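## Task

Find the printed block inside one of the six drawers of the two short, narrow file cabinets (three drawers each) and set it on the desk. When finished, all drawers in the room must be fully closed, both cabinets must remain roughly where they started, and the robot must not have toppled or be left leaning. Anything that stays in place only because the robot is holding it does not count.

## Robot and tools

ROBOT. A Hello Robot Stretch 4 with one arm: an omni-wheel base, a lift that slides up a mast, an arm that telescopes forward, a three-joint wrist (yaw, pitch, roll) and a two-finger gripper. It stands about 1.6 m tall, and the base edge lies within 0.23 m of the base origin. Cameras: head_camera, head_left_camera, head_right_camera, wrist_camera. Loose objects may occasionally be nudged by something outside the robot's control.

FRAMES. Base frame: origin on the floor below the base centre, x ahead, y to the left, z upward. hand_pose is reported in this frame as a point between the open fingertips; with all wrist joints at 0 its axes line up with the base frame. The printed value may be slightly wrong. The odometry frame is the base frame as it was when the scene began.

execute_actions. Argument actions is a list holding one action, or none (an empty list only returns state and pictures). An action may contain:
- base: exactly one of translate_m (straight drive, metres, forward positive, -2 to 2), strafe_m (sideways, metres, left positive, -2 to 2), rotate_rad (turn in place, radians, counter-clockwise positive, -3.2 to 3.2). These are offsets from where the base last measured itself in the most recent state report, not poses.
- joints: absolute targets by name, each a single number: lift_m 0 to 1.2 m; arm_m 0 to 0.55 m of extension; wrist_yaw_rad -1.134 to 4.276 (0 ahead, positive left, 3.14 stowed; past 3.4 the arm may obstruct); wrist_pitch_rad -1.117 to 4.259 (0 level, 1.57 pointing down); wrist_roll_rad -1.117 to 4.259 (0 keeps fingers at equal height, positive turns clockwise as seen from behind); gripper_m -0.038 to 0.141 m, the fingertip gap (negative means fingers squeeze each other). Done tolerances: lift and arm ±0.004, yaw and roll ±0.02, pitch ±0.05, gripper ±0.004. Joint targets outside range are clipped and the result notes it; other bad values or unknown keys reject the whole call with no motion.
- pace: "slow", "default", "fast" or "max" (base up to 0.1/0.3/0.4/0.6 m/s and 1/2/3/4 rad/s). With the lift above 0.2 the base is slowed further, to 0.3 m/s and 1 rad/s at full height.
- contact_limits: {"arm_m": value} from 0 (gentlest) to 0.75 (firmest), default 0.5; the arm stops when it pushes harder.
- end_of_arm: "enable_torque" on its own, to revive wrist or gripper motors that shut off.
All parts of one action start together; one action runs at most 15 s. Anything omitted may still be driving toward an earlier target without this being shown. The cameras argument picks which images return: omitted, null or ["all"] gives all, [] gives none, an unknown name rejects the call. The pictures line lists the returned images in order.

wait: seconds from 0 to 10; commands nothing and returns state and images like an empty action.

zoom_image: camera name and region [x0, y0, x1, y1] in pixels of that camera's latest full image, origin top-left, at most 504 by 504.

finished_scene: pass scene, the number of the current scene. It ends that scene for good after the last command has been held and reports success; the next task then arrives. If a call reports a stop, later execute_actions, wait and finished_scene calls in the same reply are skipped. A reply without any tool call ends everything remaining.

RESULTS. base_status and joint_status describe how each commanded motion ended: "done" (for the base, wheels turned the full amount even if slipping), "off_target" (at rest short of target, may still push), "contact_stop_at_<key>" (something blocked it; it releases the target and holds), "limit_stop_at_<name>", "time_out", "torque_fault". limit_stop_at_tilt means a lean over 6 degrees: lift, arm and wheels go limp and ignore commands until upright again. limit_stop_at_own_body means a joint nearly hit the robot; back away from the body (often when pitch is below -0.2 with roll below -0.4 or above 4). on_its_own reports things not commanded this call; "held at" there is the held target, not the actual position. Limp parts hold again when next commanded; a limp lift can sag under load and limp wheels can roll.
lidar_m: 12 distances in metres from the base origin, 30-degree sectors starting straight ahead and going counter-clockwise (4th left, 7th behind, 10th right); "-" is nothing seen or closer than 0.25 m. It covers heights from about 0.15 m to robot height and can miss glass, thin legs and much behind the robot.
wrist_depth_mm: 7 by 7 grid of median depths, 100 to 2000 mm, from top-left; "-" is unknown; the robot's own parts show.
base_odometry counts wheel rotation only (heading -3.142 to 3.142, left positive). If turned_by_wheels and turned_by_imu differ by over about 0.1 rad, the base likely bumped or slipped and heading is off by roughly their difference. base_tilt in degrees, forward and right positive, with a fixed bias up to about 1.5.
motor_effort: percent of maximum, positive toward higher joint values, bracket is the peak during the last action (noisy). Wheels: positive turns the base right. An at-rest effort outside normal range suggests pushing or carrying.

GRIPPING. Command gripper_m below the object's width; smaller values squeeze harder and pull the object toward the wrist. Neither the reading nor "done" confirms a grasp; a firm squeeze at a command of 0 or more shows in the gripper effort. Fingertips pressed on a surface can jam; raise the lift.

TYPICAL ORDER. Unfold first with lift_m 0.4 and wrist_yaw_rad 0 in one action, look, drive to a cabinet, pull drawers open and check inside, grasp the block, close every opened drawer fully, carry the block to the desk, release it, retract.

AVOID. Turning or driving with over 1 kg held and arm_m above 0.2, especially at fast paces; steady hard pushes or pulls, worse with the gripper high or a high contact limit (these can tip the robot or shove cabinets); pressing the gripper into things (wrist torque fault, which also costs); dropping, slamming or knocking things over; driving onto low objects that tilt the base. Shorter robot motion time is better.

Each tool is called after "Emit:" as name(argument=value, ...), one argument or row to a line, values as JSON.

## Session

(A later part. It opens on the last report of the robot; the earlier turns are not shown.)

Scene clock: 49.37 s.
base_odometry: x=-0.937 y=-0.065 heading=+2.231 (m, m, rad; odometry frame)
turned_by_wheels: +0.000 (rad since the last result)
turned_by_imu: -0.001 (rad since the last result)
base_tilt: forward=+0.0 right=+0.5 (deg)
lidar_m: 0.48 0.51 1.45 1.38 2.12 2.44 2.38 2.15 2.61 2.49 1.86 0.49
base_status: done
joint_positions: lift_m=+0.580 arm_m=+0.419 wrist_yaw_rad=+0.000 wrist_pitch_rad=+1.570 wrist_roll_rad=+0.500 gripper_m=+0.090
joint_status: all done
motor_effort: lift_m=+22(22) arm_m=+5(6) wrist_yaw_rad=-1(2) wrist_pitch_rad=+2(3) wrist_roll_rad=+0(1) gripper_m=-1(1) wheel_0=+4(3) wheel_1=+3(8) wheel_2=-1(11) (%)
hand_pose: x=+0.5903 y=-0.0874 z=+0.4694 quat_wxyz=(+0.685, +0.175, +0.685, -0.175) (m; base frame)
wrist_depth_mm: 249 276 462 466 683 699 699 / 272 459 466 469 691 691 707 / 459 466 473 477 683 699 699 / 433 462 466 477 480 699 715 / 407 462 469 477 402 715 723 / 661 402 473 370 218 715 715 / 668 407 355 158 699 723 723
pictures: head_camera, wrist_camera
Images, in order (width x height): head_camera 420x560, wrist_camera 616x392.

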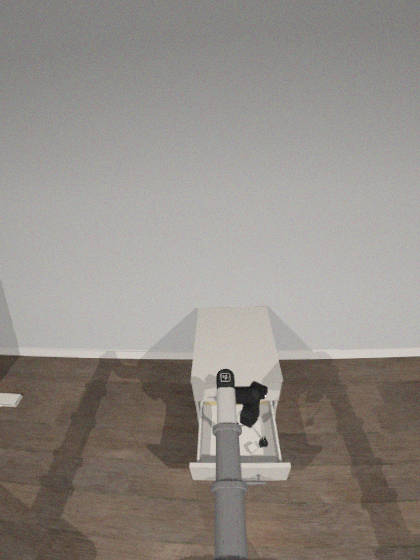

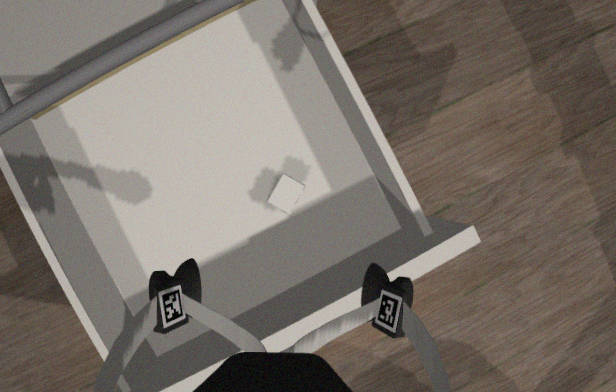

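Emit:
execute_actions(
  actions=[
    {"base":{"strafe_m":-0.018},"joints":{"arm_m":0.478,"wrist_roll_rad":0.95,"gripper_m":0.08}},
  ],
  cameras=[],
)

Emit:
execute_actions(
  actions=[
    {"joints":{"lift_m":0.43}},
  ],
  cameras=["wrist_camera","head_camera"],
)

Scene clock: 51.13 s.
base_odometry: x=-0.923 y=-0.054 heading=+2.231 (m, m, rad; odometry frame)
turned_by_wheels: +0.000 (rad since the last result)
turned_by_imu: +0.000 (rad since the last result)
base_tilt: forward=+0.0 right=+0.5 (deg)
lidar_m: 0.46 0.51 1.45 1.39 2.14 2.46 2.35 2.14 2.58 2.47 1.85 0.51
base_status: done
joint_positions: lift_m=+0.580 arm_m=+0.477 wrist_yaw_rad=+0.000 wrist_pitch_rad=+1.570 wrist_roll_rad=+0.950 gripper_m=+0.080
joint_status: all done
motor_effort: lift_m=+22(22) arm_m=+5(6) wrist_yaw_rad=-2(1) wrist_pitch_rad=+2(3) wrist_roll_rad=+1(4) gripper_m=-2(2) wheel_0=+2(15) wheel_1=+0(7) wheel_2=+0(1) (%)
hand_pose: x=+0.6482 y=-0.0874 z=+0.4694 quat_wxyz=(+0.629, +0.323, +0.629, -0.323) (m; base frame)
wrist_depth_mm: 168 221 334 683 691 707 707 / 190 257 466 683 691 707 715 / 221 268 466 473 699 707 707 / 258 466 469 477 480 707 723 / 286 466 469 477 449 707 715 / 424 466 473 477 209 715 723 / 404 433 473 159 355 707 676
pictures: none
No camera images: the call's "cameras" was empty. Leave "cameras" out to get every camera's image.

Scene clock: 52.83 s.
base_odometry: x=-0.923 y=-0.054 heading=+2.231 (m, m, rad; odometry frame)
turned_by_wheels: +0.000 (rad since the last result)
turned_by_imu: -0.001 (rad since the last result)
base_tilt: forward=+0.0 right=+0.5 (deg)
lidar_m: 0.48 0.52 1.47 1.40 2.11 2.46 2.37 2.13 2.60 2.47 1.82 0.48
base_status: not commanded
joint_positions: lift_m=+0.430 arm_m=+0.477 wrist_yaw_rad=+0.000 wrist_pitch_rad=+1.570 wrist_roll_rad=+0.950 gripper_m=+0.080
joint_status: all done
motor_effort: lift_m=+14(25) arm_m=+6(5) wrist_yaw_rad=-1(1) wrist_pitch_rad=+2(2) wrist_roll_rad=+1(1) gripper_m=-2(1) wheel_0=+2(2) wheel_1=+0(0) wheel_2=+0(0) (%)
hand_pose: x=+0.6482 y=-0.0874 z=+0.3201 quat_wxyz=(+0.629, +0.323, +0.629, -0.323) (m; base frame)
wrist_depth_mm: 168 314 298 539 539 554 559 / 272 317 320 283 549 554 559 / 314 319 324 327 287 559 564 / 317 319 324 327 330 289 559 / 315 320 325 327 334 287 228 / 317 319 325 329 209 248 208 / 319 320 324 159 298 219 569
pictures: head_camera, wrist_camera
Images, in order (width x height): head_camera 420x560, wrist_camera 616x392.

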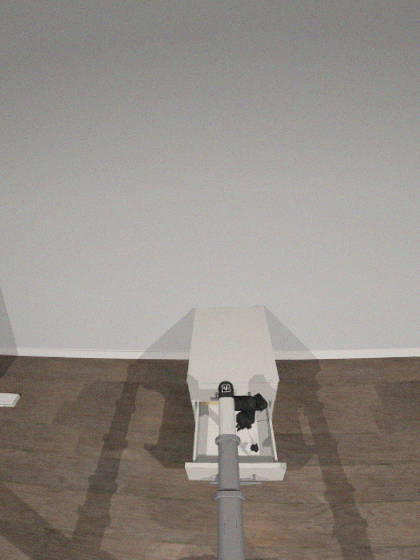

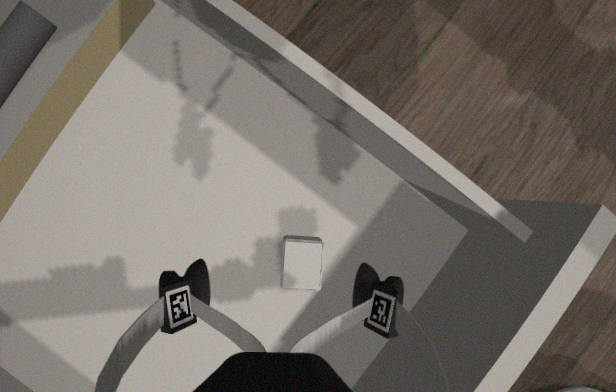

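Emit:
execute_actions(
  actions=[
    {"base":{"strafe_m":-0.009},"joints":{"arm_m":0.466,"lift_m":0.352},"pace":"slow"},
  ],
  cameras=["wrist_camera"],
)

Emit:
execute_actions(
  actions=[
    {"joints":{"gripper_m":0.0}},
  ],
  cameras=["wrist_camera"],
)

Emit:
execute_actions(
  actions=[
    {"joints":{"lift_m":0.55}},
  ],
  cameras=["wrist_camera"],
)

Scene clock: 54.90 s.
base_odometry: x=-0.916 y=-0.048 heading=+2.231 (m, m, rad; odometry frame)
turned_by_wheels: +0.000 (rad since the last result)
turned_by_imu: -0.001 (rad since the last result)
base_tilt: forward=+0.1 right=+0.5 (deg)
lidar_m: 0.48 0.52 1.47 1.41 2.14 2.47 2.36 2.14 2.62 2.44 1.85 0.50
base_status: done
joint_positions: lift_m=+0.352 arm_m=+0.467 wrist_yaw_rad=+0.000 wrist_pitch_rad=+1.570 wrist_roll_rad=+0.950 gripper_m=+0.080
joint_status: all done
motor_effort: lift_m=+14(18) arm_m=-6(6) wrist_yaw_rad=-1(1) wrist_pitch_rad=+2(2) wrist_roll_rad=+0(1) gripper_m=-3(2) wheel_0=+3(5) wheel_1=-4(6) wheel_2=+0(0) (%)
hand_pose: x=+0.6382 y=-0.0874 z=+0.2421 quat_wxyz=(+0.629, +0.323, +0.629, -0.323) (m; base frame)
wrist_depth_mm: 239 241 244 172 466 473 477 / 239 242 246 227 187 477 477 / 240 242 247 250 211 477 480 / 241 245 248 251 254 197 484 / 242 245 247 251 255 256 202 / 243 244 224 223 209 232 189 / 244 245 249 159 255 204 -
pictures: wrist_camera
Images, in order (width x height): wrist_camera 616x392.

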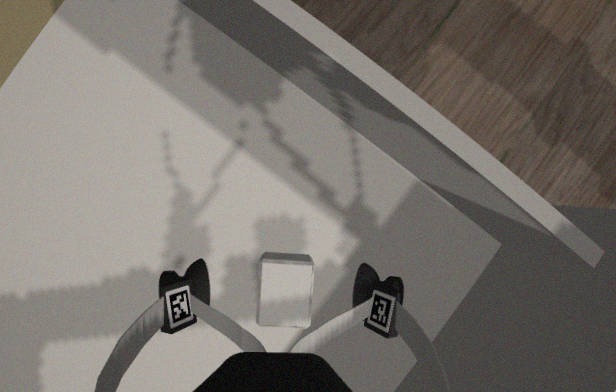

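Scene clock: 56.50 s.
base_odometry: x=-0.916 y=-0.048 heading=+2.231 (m, m, rad; odometry frame)
turned_by_wheels: +0.000 (rad since the last result)
turned_by_imu: -0.001 (rad since the last result)
base_tilt: forward=-0.1 right=+0.5 (deg)
lidar_m: 0.47 0.52 1.48 1.39 2.14 2.43 2.38 2.15 2.60 2.47 1.81 0.49
base_status: not commanded
joint_positions: lift_m=+0.352 arm_m=+0.467 wrist_yaw_rad=+0.000 wrist_pitch_rad=+1.570 wrist_roll_rad=+0.950 gripper_m=+0.001
joint_status: all done
motor_effort: lift_m=+14(14) arm_m=-6(6) wrist_yaw_rad=+0(1) wrist_pitch_rad=+2(2) wrist_roll_rad=+1(1) gripper_m=-20(20) wheel_0=+3(3) wheel_1=-4(4) wheel_2=+0(0) (%)
hand_pose: x=+0.6382 y=-0.0874 z=+0.2421 quat_wxyz=(+0.629, +0.323, +0.629, -0.323) (m; base frame)
wrist_depth_mm: 239 242 242 172 466 473 480 / 238 242 246 226 186 477 480 / 240 243 246 250 211 477 484 / 241 243 248 250 254 197 484 / 241 245 248 251 254 257 202 / 242 245 193 213 254 231 190 / 242 244 249 251 255 196 -
pictures: wrist_camera
Images, in order (width x height): wrist_camera 616x392.

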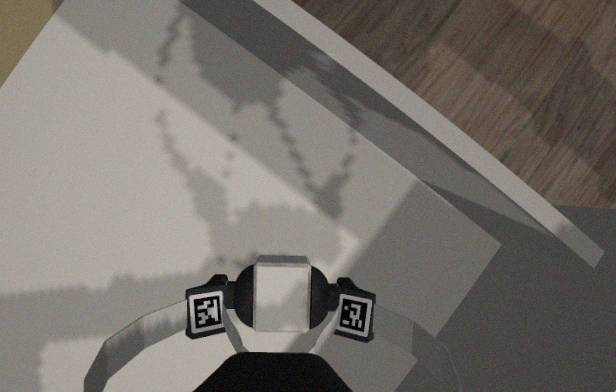

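Scene clock: 58.40 s.
base_odometry: x=-0.916 y=-0.048 heading=+2.231 (m, m, rad; odometry frame)
turned_by_wheels: +0.000 (rad since the last result)
turned_by_imu: -0.001 (rad since the last result)
base_tilt: forward=+0.0 right=+0.5 (deg)
lidar_m: 0.45 0.52 1.46 1.38 2.10 2.44 2.36 2.13 2.59 2.48 1.84 0.51
base_status: not commanded
joint_positions: lift_m=+0.550 arm_m=+0.467 wrist_yaw_rad=+0.000 wrist_pitch_rad=+1.570 wrist_roll_rad=+0.950 gripper_m=+0.001
joint_status: all done
motor_effort: lift_m=+22(24) arm_m=-6(6) wrist_yaw_rad=-1(1) wrist_pitch_rad=+2(2) wrist_roll_rad=+1(1) gripper_m=-20(19) wheel_0=+3(3) wheel_1=-4(4) wheel_2=+0(0) (%)
hand_pose: x=+0.6382 y=-0.0874 z=+0.4394 quat_wxyz=(+0.629, +0.323, +0.629, -0.323) (m; base frame)
wrist_depth_mm: 181 237 539 654 661 668 683 / 204 274 436 654 668 668 676 / 232 433 439 442 668 676 683 / 248 433 439 445 452 676 683 / 433 436 442 445 433 691 683 / 433 436 193 215 324 676 691 / 387 427 442 340 325 683 683
pictures: wrist_camera
Images, in order (width x height): wrist_camera 616x392.

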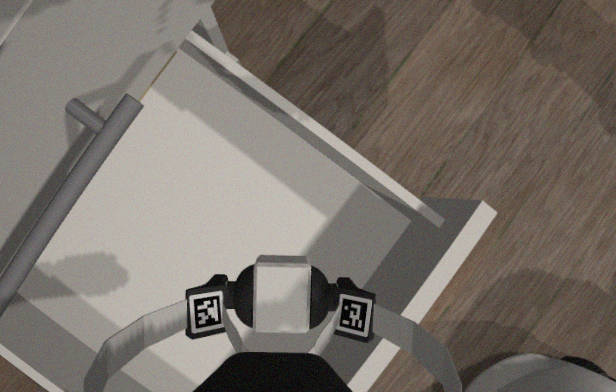

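Emit:
execute_actions(
  actions=[
    {"base":{"translate_m":-0.2},"joints":{"arm_m":0.16,"wrist_roll_rad":0}},
  ],
  cameras=[],
)

Emit:
execute_actions(
  actions=[
    {"base":{"strafe_m":0.06},"joints":{"wrist_pitch_rad":0}},
  ],
  cameras=[],
)

Emit:
execute_actions(
  actions=[
    {"joints":{"lift_m":0.142}},
  ],
  cameras=["wrist_camera"],
)

Emit:
execute_actions(
  actions=[
    {"joints":{"arm_m":0.55},"pace":"slow","contact_limits":{"arm_m":0.15}},
  ],
  cameras=["wrist_camera","head_camera"],
)

Scene clock: 60.97 s.
base_odometry: x=-0.793 y=-0.206 heading=+2.231 (m, m, rad; odometry frame)
turned_by_wheels: +0.000 (rad since the last result)
turned_by_imu: +0.000 (rad since the last result)
base_tilt: forward=+0.0 right=+0.5 (deg)
lidar_m: 0.65 1.62 1.49 1.42 2.02 2.25 2.17 1.96 2.58 2.48 2.09 0.72
base_status: done
joint_positions: lift_m=+0.550 arm_m=+0.161 wrist_yaw_rad=+0.000 wrist_pitch_rad=+1.570 wrist_roll_rad=+0.000 gripper_m=+0.001
joint_status: all done
motor_effort: lift_m=+22(22) arm_m=-5(6) wrist_yaw_rad=-1(1) wrist_pitch_rad=+1(0) wrist_roll_rad=-2(5) gripper_m=-19(17) wheel_0=-2(6) wheel_1=-2(8) wheel_2=+1(11) (%)
hand_pose: x=+0.3320 y=-0.0874 z=+0.4394 quat_wxyz=(+0.707, +0.000, +0.707, +0.000) (m; base frame)
wrist_depth_mm: 634 640 647 647 661 661 676 / 627 640 647 661 647 668 676 / 640 640 654 654 661 668 676 / 640 647 647 661 661 676 683 / 640 647 654 661 676 676 683 / 640 647 193 214 676 676 683 / 647 449 449 484 668 683 691
pictures: none
No camera images: the call's "cameras" was empty. Leave "cameras" out to get every camera's image.

Scene clock: 62.43 s.
base_odometry: x=-0.841 y=-0.243 heading=+2.231 (m, m, rad; odometry frame)
turned_by_wheels: +0.000 (rad since the last result)
turned_by_imu: -0.001 (rad since the last result)
base_tilt: forward=+0.0 right=+0.5 (deg)
lidar_m: 0.66 1.61 1.41 1.34 1.96 2.25 2.18 1.97 2.53 2.54 2.12 0.71
base_status: done
joint_positions: lift_m=+0.550 arm_m=+0.161 wrist_yaw_rad=+0.000 wrist_pitch_rad=+0.003 wrist_roll_rad=+0.000 gripper_m=+0.001
joint_status: all done
motor_effort: lift_m=+22(22) arm_m=-5(5) wrist_yaw_rad=-1(0) wrist_pitch_rad=-8(12) wrist_roll_rad=-1(1) gripper_m=-19(18) wheel_0=-1(11) wheel_1=+1(9) wheel_2=+0(2) (%)
hand_pose: x=+0.6203 y=-0.0874 z=+0.7269 quat_wxyz=(+1.000, +0.000, +0.002, +0.000) (m; base frame)
wrist_depth_mm: 1118 1138 1118 1118 1138 1138 1138 / 1118 1138 1138 1138 1160 1160 1160 / 1118 1118 1138 1118 1160 1160 1160 / 1118 1138 1138 1160 1160 1160 1160 / 1138 1160 1138 1160 1160 1182 1182 / 1138 1138 193 215 1160 1182 1205 / 1138 609 609 621 621 1182 1182
pictures: none
No camera images: the call's "cameras" was empty. Leave "cameras" out to get every camera's image.

Scene clock: 65.07 s.
base_odometry: x=-0.841 y=-0.243 heading=+2.231 (m, m, rad; odometry frame)
turned_by_wheels: +0.000 (rad since the last result)
turned_by_imu: -0.001 (rad since the last result)
base_tilt: forward=+0.0 right=+0.5 (deg)
lidar_m: 0.65 1.60 1.40 1.34 1.96 2.24 2.18 2.00 2.56 2.52 2.14 0.68
base_status: not commanded
joint_positions: lift_m=+0.142 arm_m=+0.161 wrist_yaw_rad=+0.000 wrist_pitch_rad=+0.003 wrist_roll_rad=+0.000 gripper_m=+0.001
joint_status: all done
motor_effort: lift_m=+14(20) arm_m=-5(6) wrist_yaw_rad=-1(1) wrist_pitch_rad=-7(7) wrist_roll_rad=+0(1) gripper_m=-18(18) wheel_0=-1(1) wheel_1=+1(1) wheel_2=+0(0) (%)
hand_pose: x=+0.6203 y=-0.0874 z=+0.3197 quat_wxyz=(+1.000, +0.000, +0.002, +0.000) (m; base frame)
wrist_depth_mm: 1098 1138 1118 1138 1138 1160 1160 / 1118 1118 1138 1138 1160 1160 1160 / 1118 1138 597 603 615 1182 1182 / 1138 1138 609 609 831 1182 1160 / 309 310 315 319 324 327 1182 / 309 312 193 214 324 327 1138 / 310 312 317 320 324 329 809
pictures: wrist_camera
Images, in order (width x height): wrist_camera 616x392.

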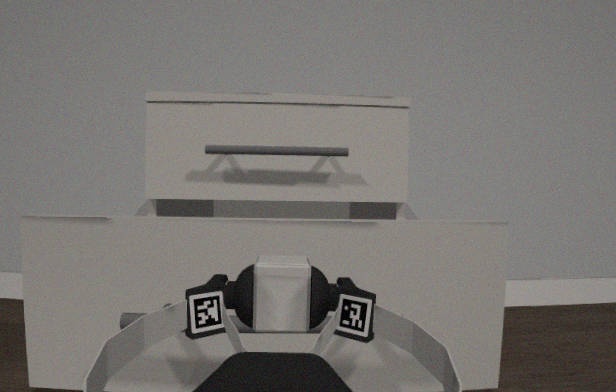

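Scene clock: 70.27 s.
base_odometry: x=-0.840 y=-0.243 heading=+2.230 (m, m, rad; odometry frame)
turned_by_wheels: +0.000 (rad since the last result)
turned_by_imu: -0.002 (rad since the last result)
base_tilt: forward=+0.0 right=+0.5 (deg)
lidar_m: 0.94 1.61 1.42 1.35 1.93 2.24 2.17 1.99 2.54 2.53 2.12 1.04
base_status: not commanded
joint_positions: lift_m=+0.142 arm_m=+0.546 wrist_yaw_rad=-0.004 wrist_pitch_rad=+0.002 wrist_roll_rad=+0.000 gripper_m=+0.000
joint_status: all done
joint sent to its limit — the command would take arm_m past its upper limit, so that joint was sent only as far as its limit.
motor_effort: lift_m=+14(14) arm_m=+9(11) wrist_yaw_rad=+10(15) wrist_pitch_rad=-5(7) wrist_roll_rad=+0(0) gripper_m=-16(23) wheel_0=+0(1) wheel_1=+1(1) wheel_2=-2(2) (%)
contact_limits: arm_m 0.15
hand_pose: x=+1.0051 y=-0.0885 z=+0.3199 quat_wxyz=(+1.000, +0.000, +0.001, -0.002) (m; base frame)
wrist_depth_mm: 224 226 230 234 236 239 241 / 224 227 230 232 236 239 243 / 227 229 232 235 238 241 244 / 228 230 234 235 238 243 245 / 228 231 234 236 240 244 246 / 229 231 201 208 239 244 247 / 229 196 204 208 204 245 248
pictures: head_camera, wrist_camera
Images, in order (width x height): head_camera 420x560, wrist_camera 616x392.

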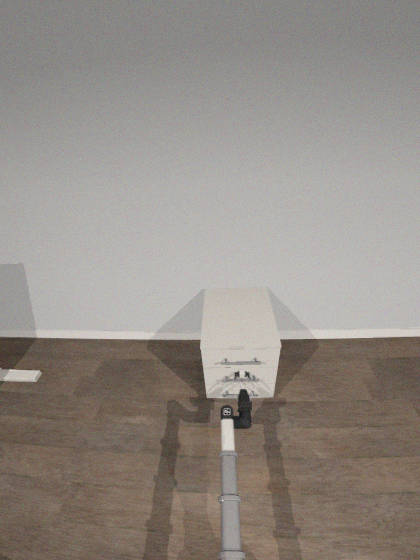

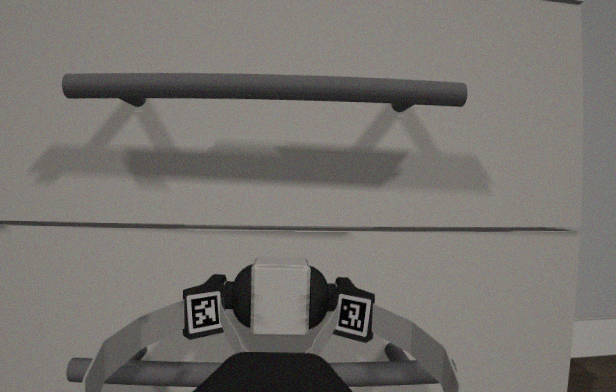

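Flush. To the desk.

Emit:
execute_actions(
  actions=[
    {"joints":{"arm_m":0.1}},
  ],
  cameras=["wrist_camera"],
)

Emit:
execute_actions(
  actions=[
    {"joints":{"lift_m":1.19},"base":{"rotate_rad":1.57}},
  ],
  cameras=[],
)

Emit:
execute_actions(
  actions=[
    {"joints":{"wrist_pitch_rad":1.57,"arm_m":0.28},"base":{"translate_m":0.75}},
  ],
  cameras=["wrist_camera","head_right_camera"],
)

Scene clock: 72.97 s.
base_odometry: x=-0.840 y=-0.243 heading=+2.230 (m, m, rad; odometry frame)
turned_by_wheels: +0.000 (rad since the last result)
turned_by_imu: -0.001 (rad since the last result)
base_tilt: forward=+0.0 right=+0.5 (deg)
lidar_m: 0.95 1.62 1.40 1.33 1.97 2.24 2.17 1.99 2.55 2.54 2.14 1.05
base_status: not commanded
joint_positions: lift_m=+0.142 arm_m=+0.101 wrist_yaw_rad=+0.000 wrist_pitch_rad=+0.003 wrist_roll_rad=+0.000 gripper_m=+0.001
joint_status: all done
motor_effort: lift_m=+14(14) arm_m=-6(8) wrist_yaw_rad=-1(10) wrist_pitch_rad=-7(7) wrist_roll_rad=+0(1) gripper_m=-20(19) wheel_0=+0(0) wheel_1=+1(1) wheel_2=-2(2) (%)
hand_pose: x=+0.5604 y=-0.0874 z=+0.3197 quat_wxyz=(+1.000, +0.000, +0.001, +0.000) (m; base frame)
wrist_depth_mm: 1182 1182 1182 1205 1205 1205 1205 / 1160 1182 1182 1182 1205 1205 1205 / 1160 1182 668 668 668 1205 1229 / 1205 1182 668 676 1229 1229 1205 / 1182 1182 661 676 1229 1229 1255 / 1060 1078 193 208 683 1160 1160 / 778 668 668 676 683 788 820
pictures: wrist_camera
Images, in order (width x height): wrist_camera 616x392.

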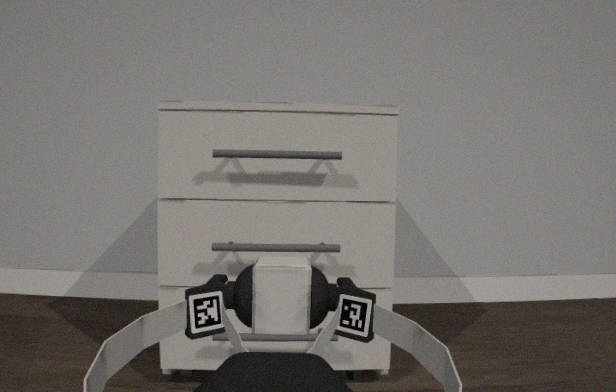

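Scene clock: 77.73 s.
base_odometry: x=-0.840 y=-0.243 heading=-2.483 (m, m, rad; odometry frame)
turned_by_wheels: +1.570 (rad since the last result)
turned_by_imu: +1.554 (rad since the last result)
base_tilt: forward=+0.0 right=+0.5 (deg)
lidar_m: 1.35 1.95 2.24 2.16 1.97 2.63 2.53 2.16 1.04 0.97 1.63 1.41
base_status: done
joint_positions: lift_m=+1.190 arm_m=+0.101 wrist_yaw_rad=+0.000 wrist_pitch_rad=+0.003 wrist_roll_rad=+0.000 gripper_m=+0.001
joint_status: all done
motor_effort: lift_m=+22(26) arm_m=-5(6) wrist_yaw_rad=-2(1) wrist_pitch_rad=-7(6) wrist_roll_rad=-1(0) gripper_m=-17(21) wheel_0=-1(10) wheel_1=-2(8) wheel_2=+0(8) (%)
hand_pose: x=+0.5604 y=-0.0874 z=+1.3671 quat_wxyz=(+1.000, +0.000, +0.001, +0.000) (m; base frame)
wrist_depth_mm: 1708 1756 1808 1756 1756 1808 1808 / 1756 1756 1708 1808 1863 1756 1808 / 1756 1808 1808 1808 1756 1808 1808 / 1808 1808 1808 1756 1808 1756 1863 / 1708 1808 1808 1808 1863 1808 1863 / 1756 1808 193 208 1336 1464 1430 / 1808 1756 1118 1078 1118 1138 1430
pictures: none
No camera images: the call's "cameras" was empty. Leave "cameras" out to get every camera's image.

Scene clock: 81.73 s.
base_odometry: x=-1.433 y=-0.702 heading=-2.483 (m, m, rad; odometry frame)
turned_by_wheels: +0.000 (rad since the last result)
turned_by_imu: -0.006 (rad since the last result)
base_tilt: forward=+0.0 right=+0.5 (deg)
lidar_m: 0.60 1.46 1.37 2.13 2.27 2.46 3.32 1.42 1.22 1.56 0.89 0.63
base_status: done
joint_positions: lift_m=+1.190 arm_m=+0.279 wrist_yaw_rad=+0.000 wrist_pitch_rad=+1.570 wrist_roll_rad=+0.000 gripper_m=+0.001
joint_status: all done
motor_effort: lift_m=+22(22) arm_m=+5(6) wrist_yaw_rad=-1(0) wrist_pitch_rad=+3(5) wrist_roll_rad=+0(1) gripper_m=-18(18) wheel_0=+3(8) wheel_1=+2(7) wheel_2=-1(12) (%)
hand_pose: x=+0.4503 y=-0.0874 z=+1.0794 quat_wxyz=(+0.708, +0.000, +0.707, +0.000) (m; base frame)
wrist_depth_mm: 340 342 347 349 355 357 362 / 1229 1255 1255 1255 1281 1308 1308 / 1229 1255 1255 1281 1308 1281 1308 / 1255 1255 1281 1281 1281 1308 1308 / 1255 1229 1255 1281 1308 1281 1366 / 1229 1255 202 209 1308 1308 1308 / 1229 1255 1060 1078 1308 1308 1336
pictures: head_right_camera, wrist_camera
Images, in order (width x height): head_right_camera 420x672, wrist_camera 616x392.

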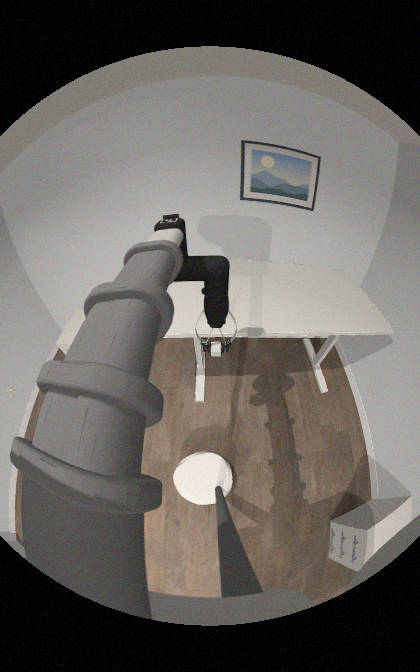

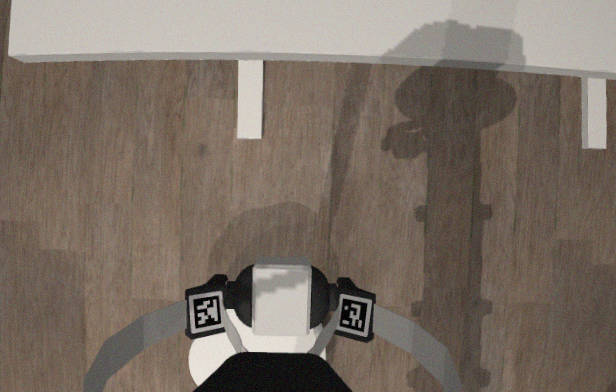

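Emit:
execute_actions(
  actions=[
    {"joints":{"arm_m":0.54},"base":{"translate_m":0.1}},
  ],
  cameras=[],
)

Emit:
execute_actions(
  actions=[
    {"joints":{"lift_m":1.087}},
  ],
  cameras=["wrist_camera"],
)

Scene clock: 83.97 s.
base_odometry: x=-1.512 y=-0.764 heading=-2.482 (m, m, rad; odometry frame)
turned_by_wheels: +0.000 (rad since the last result)
turned_by_imu: -0.001 (rad since the last result)
base_tilt: forward=+0.1 right=+0.6 (deg)
lidar_m: 0.47 0.56 1.32 2.12 2.27 2.46 3.43 1.37 1.24 1.59 0.74 0.55
base_status: done
joint_positions: lift_m=+1.190 arm_m=+0.539 wrist_yaw_rad=+0.000 wrist_pitch_rad=+1.570 wrist_roll_rad=+0.000 gripper_m=+0.001
joint_status: all done
motor_effort: lift_m=+22(22) arm_m=+6(7) wrist_yaw_rad=-1(1) wrist_pitch_rad=+1(1) wrist_roll_rad=+0(0) gripper_m=-18(18) wheel_0=+3(11) wheel_1=+2(8) wheel_2=+0(10) (%)
hand_pose: x=+0.7102 y=-0.0874 z=+1.0794 quat_wxyz=(+0.707, +0.000, +0.707, +0.000) (m; base frame)
wrist_depth_mm: 338 342 347 349 353 357 359 / 340 342 347 349 353 359 362 / 340 343 347 353 357 359 364 / 342 345 351 353 357 362 366 / 345 347 351 353 357 364 366 / 345 345 202 208 359 364 368 / 347 347 353 355 362 366 368
pictures: none
No camera images: the call's "cameras" was empty. Leave "cameras" out to get every camera's image.

Scene clock: 85.43 s.
base_odometry: x=-1.512 y=-0.764 heading=-2.482 (m, m, rad; odometry frame)
turned_by_wheels: +0.000 (rad since the last result)
turned_by_imu: +0.000 (rad since the last result)
base_tilt: forward=+0.0 right=+0.6 (deg)
lidar_m: 0.50 1.41 1.31 2.12 2.25 2.48 3.43 1.42 1.25 1.55 0.73 0.56
base_status: not commanded
joint_positions: lift_m=+1.087 arm_m=+0.539 wrist_yaw_rad=+0.000 wrist_pitch_rad=+1.570 wrist_roll_rad=+0.000 gripper_m=+0.001
joint_status: all done
motor_effort: lift_m=+14(18) arm_m=+5(6) wrist_yaw_rad=-2(1) wrist_pitch_rad=+2(2) wrist_roll_rad=+0(1) gripper_m=-20(18) wheel_0=+3(3) wheel_1=+2(2) wheel_2=-1(0) (%)
hand_pose: x=+0.7102 y=-0.0874 z=+0.9771 quat_wxyz=(+0.707, +0.000, +0.707, +0.000) (m; base frame)
wrist_depth_mm: 242 244 247 250 252 254 257 / 243 246 247 251 253 256 257 / 243 246 248 251 253 256 258 / 245 246 250 251 256 258 259 / 245 247 250 251 256 258 262 / 246 248 202 208 256 259 263 / 247 248 251 253 257 262 263
pictures: wrist_camera
Images, in order (width x height): wrist_camera 616x392.

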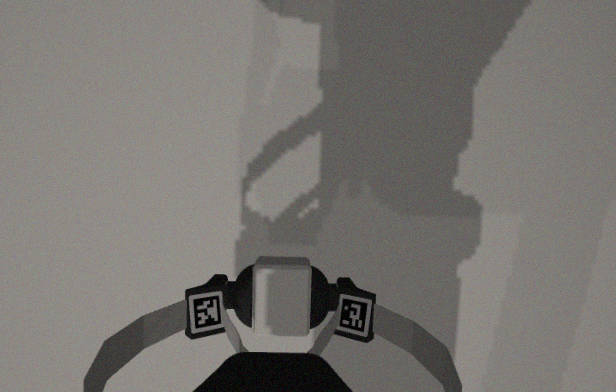

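Emit:
execute_actions(
  actions=[
    {"joints":{"gripper_m":0.08}},
  ],
  cameras=[],
)

Emit:
execute_actions(
  actions=[
    {"joints":{"lift_m":1.16}},
  ],
  cameras=["wrist_camera","head_left_camera"],
)

Scene clock: 89.50 s.
base_odometry: x=-1.512 y=-0.764 heading=-2.482 (m, m, rad; odometry frame)
turned_by_wheels: +0.000 (rad since the last result)
turned_by_imu: -0.001 (rad since the last result)
base_tilt: forward=+0.0 right=+0.5 (deg)
lidar_m: 0.50 1.42 1.30 2.12 2.25 2.46 3.44 1.40 1.27 1.56 0.72 0.53
base_status: not commanded
joint_positions: lift_m=+1.087 arm_m=+0.539 wrist_yaw_rad=+0.000 wrist_pitch_rad=+1.570 wrist_roll_rad=+0.000 gripper_m=+0.080
joint_status: all done
motor_effort: lift_m=+14(14) arm_m=+6(5) wrist_yaw_rad=-2(2) wrist_pitch_rad=+2(2) wrist_roll_rad=+0(1) gripper_m=-2(17) wheel_0=+3(3) wheel_1=+2(2) wheel_2=+0(0) (%)
hand_pose: x=+0.7102 y=-0.0874 z=+0.9771 quat_wxyz=(+0.707, +0.000, +0.707, +0.000) (m; base frame)
wrist_depth_mm: 240 243 246 250 251 256 256 / 242 245 247 251 252 255 256 / 243 245 248 251 254 257 259 / 245 246 250 252 254 256 258 / 245 248 250 252 255 257 260 / 245 247 223 254 210 260 262 / 248 248 251 159 256 260 263
pictures: none
No camera images: the call's "cameras" was empty. Leave "cameras" out to get every camera's image.

Scene clock: 90.77 s.
base_odometry: x=-1.512 y=-0.764 heading=-2.482 (m, m, rad; odometry frame)
turned_by_wheels: +0.000 (rad since the last result)
turned_by_imu: +0.000 (rad since the last result)
base_tilt: forward=+0.0 right=+0.5 (deg)
lidar_m: 0.49 0.55 1.31 2.14 2.25 2.46 3.41 1.41 1.25 1.56 0.75 0.54
base_status: not commanded
joint_positions: lift_m=+1.160 arm_m=+0.539 wrist_yaw_rad=+0.000 wrist_pitch_rad=+1.570 wrist_roll_rad=+0.000 gripper_m=+0.080
joint_status: all done
motor_effort: lift_m=+23(26) arm_m=+5(6) wrist_yaw_rad=-1(1) wrist_pitch_rad=+2(1) wrist_roll_rad=+0(0) gripper_m=-2(1) wheel_0=+3(3) wheel_1=+2(2) wheel_2=+0(0) (%)
hand_pose: x=+0.7102 y=-0.0874 z=+1.0494 quat_wxyz=(+0.707, +0.000, +0.707, +0.000) (m; base frame)
wrist_depth_mm: 310 314 315 320 322 327 330 / 312 315 319 320 324 327 330 / 314 315 317 322 327 329 332 / 312 317 320 324 327 330 332 / 315 319 322 325 329 334 334 / 315 319 322 325 210 332 338 / 317 319 322 159 330 336 338
pictures: head_left_camera, wrist_camera
Images, in order (width x height): head_left_camera 420x672, wrist_camera 616x392.

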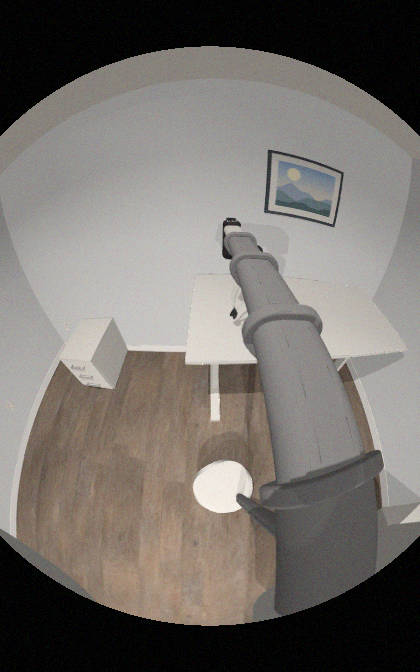

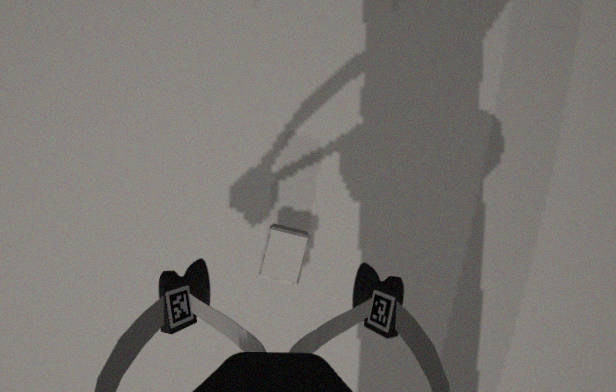

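Emit:
finished_scene(
  scene=2,
)

The scene is finished: the task was done.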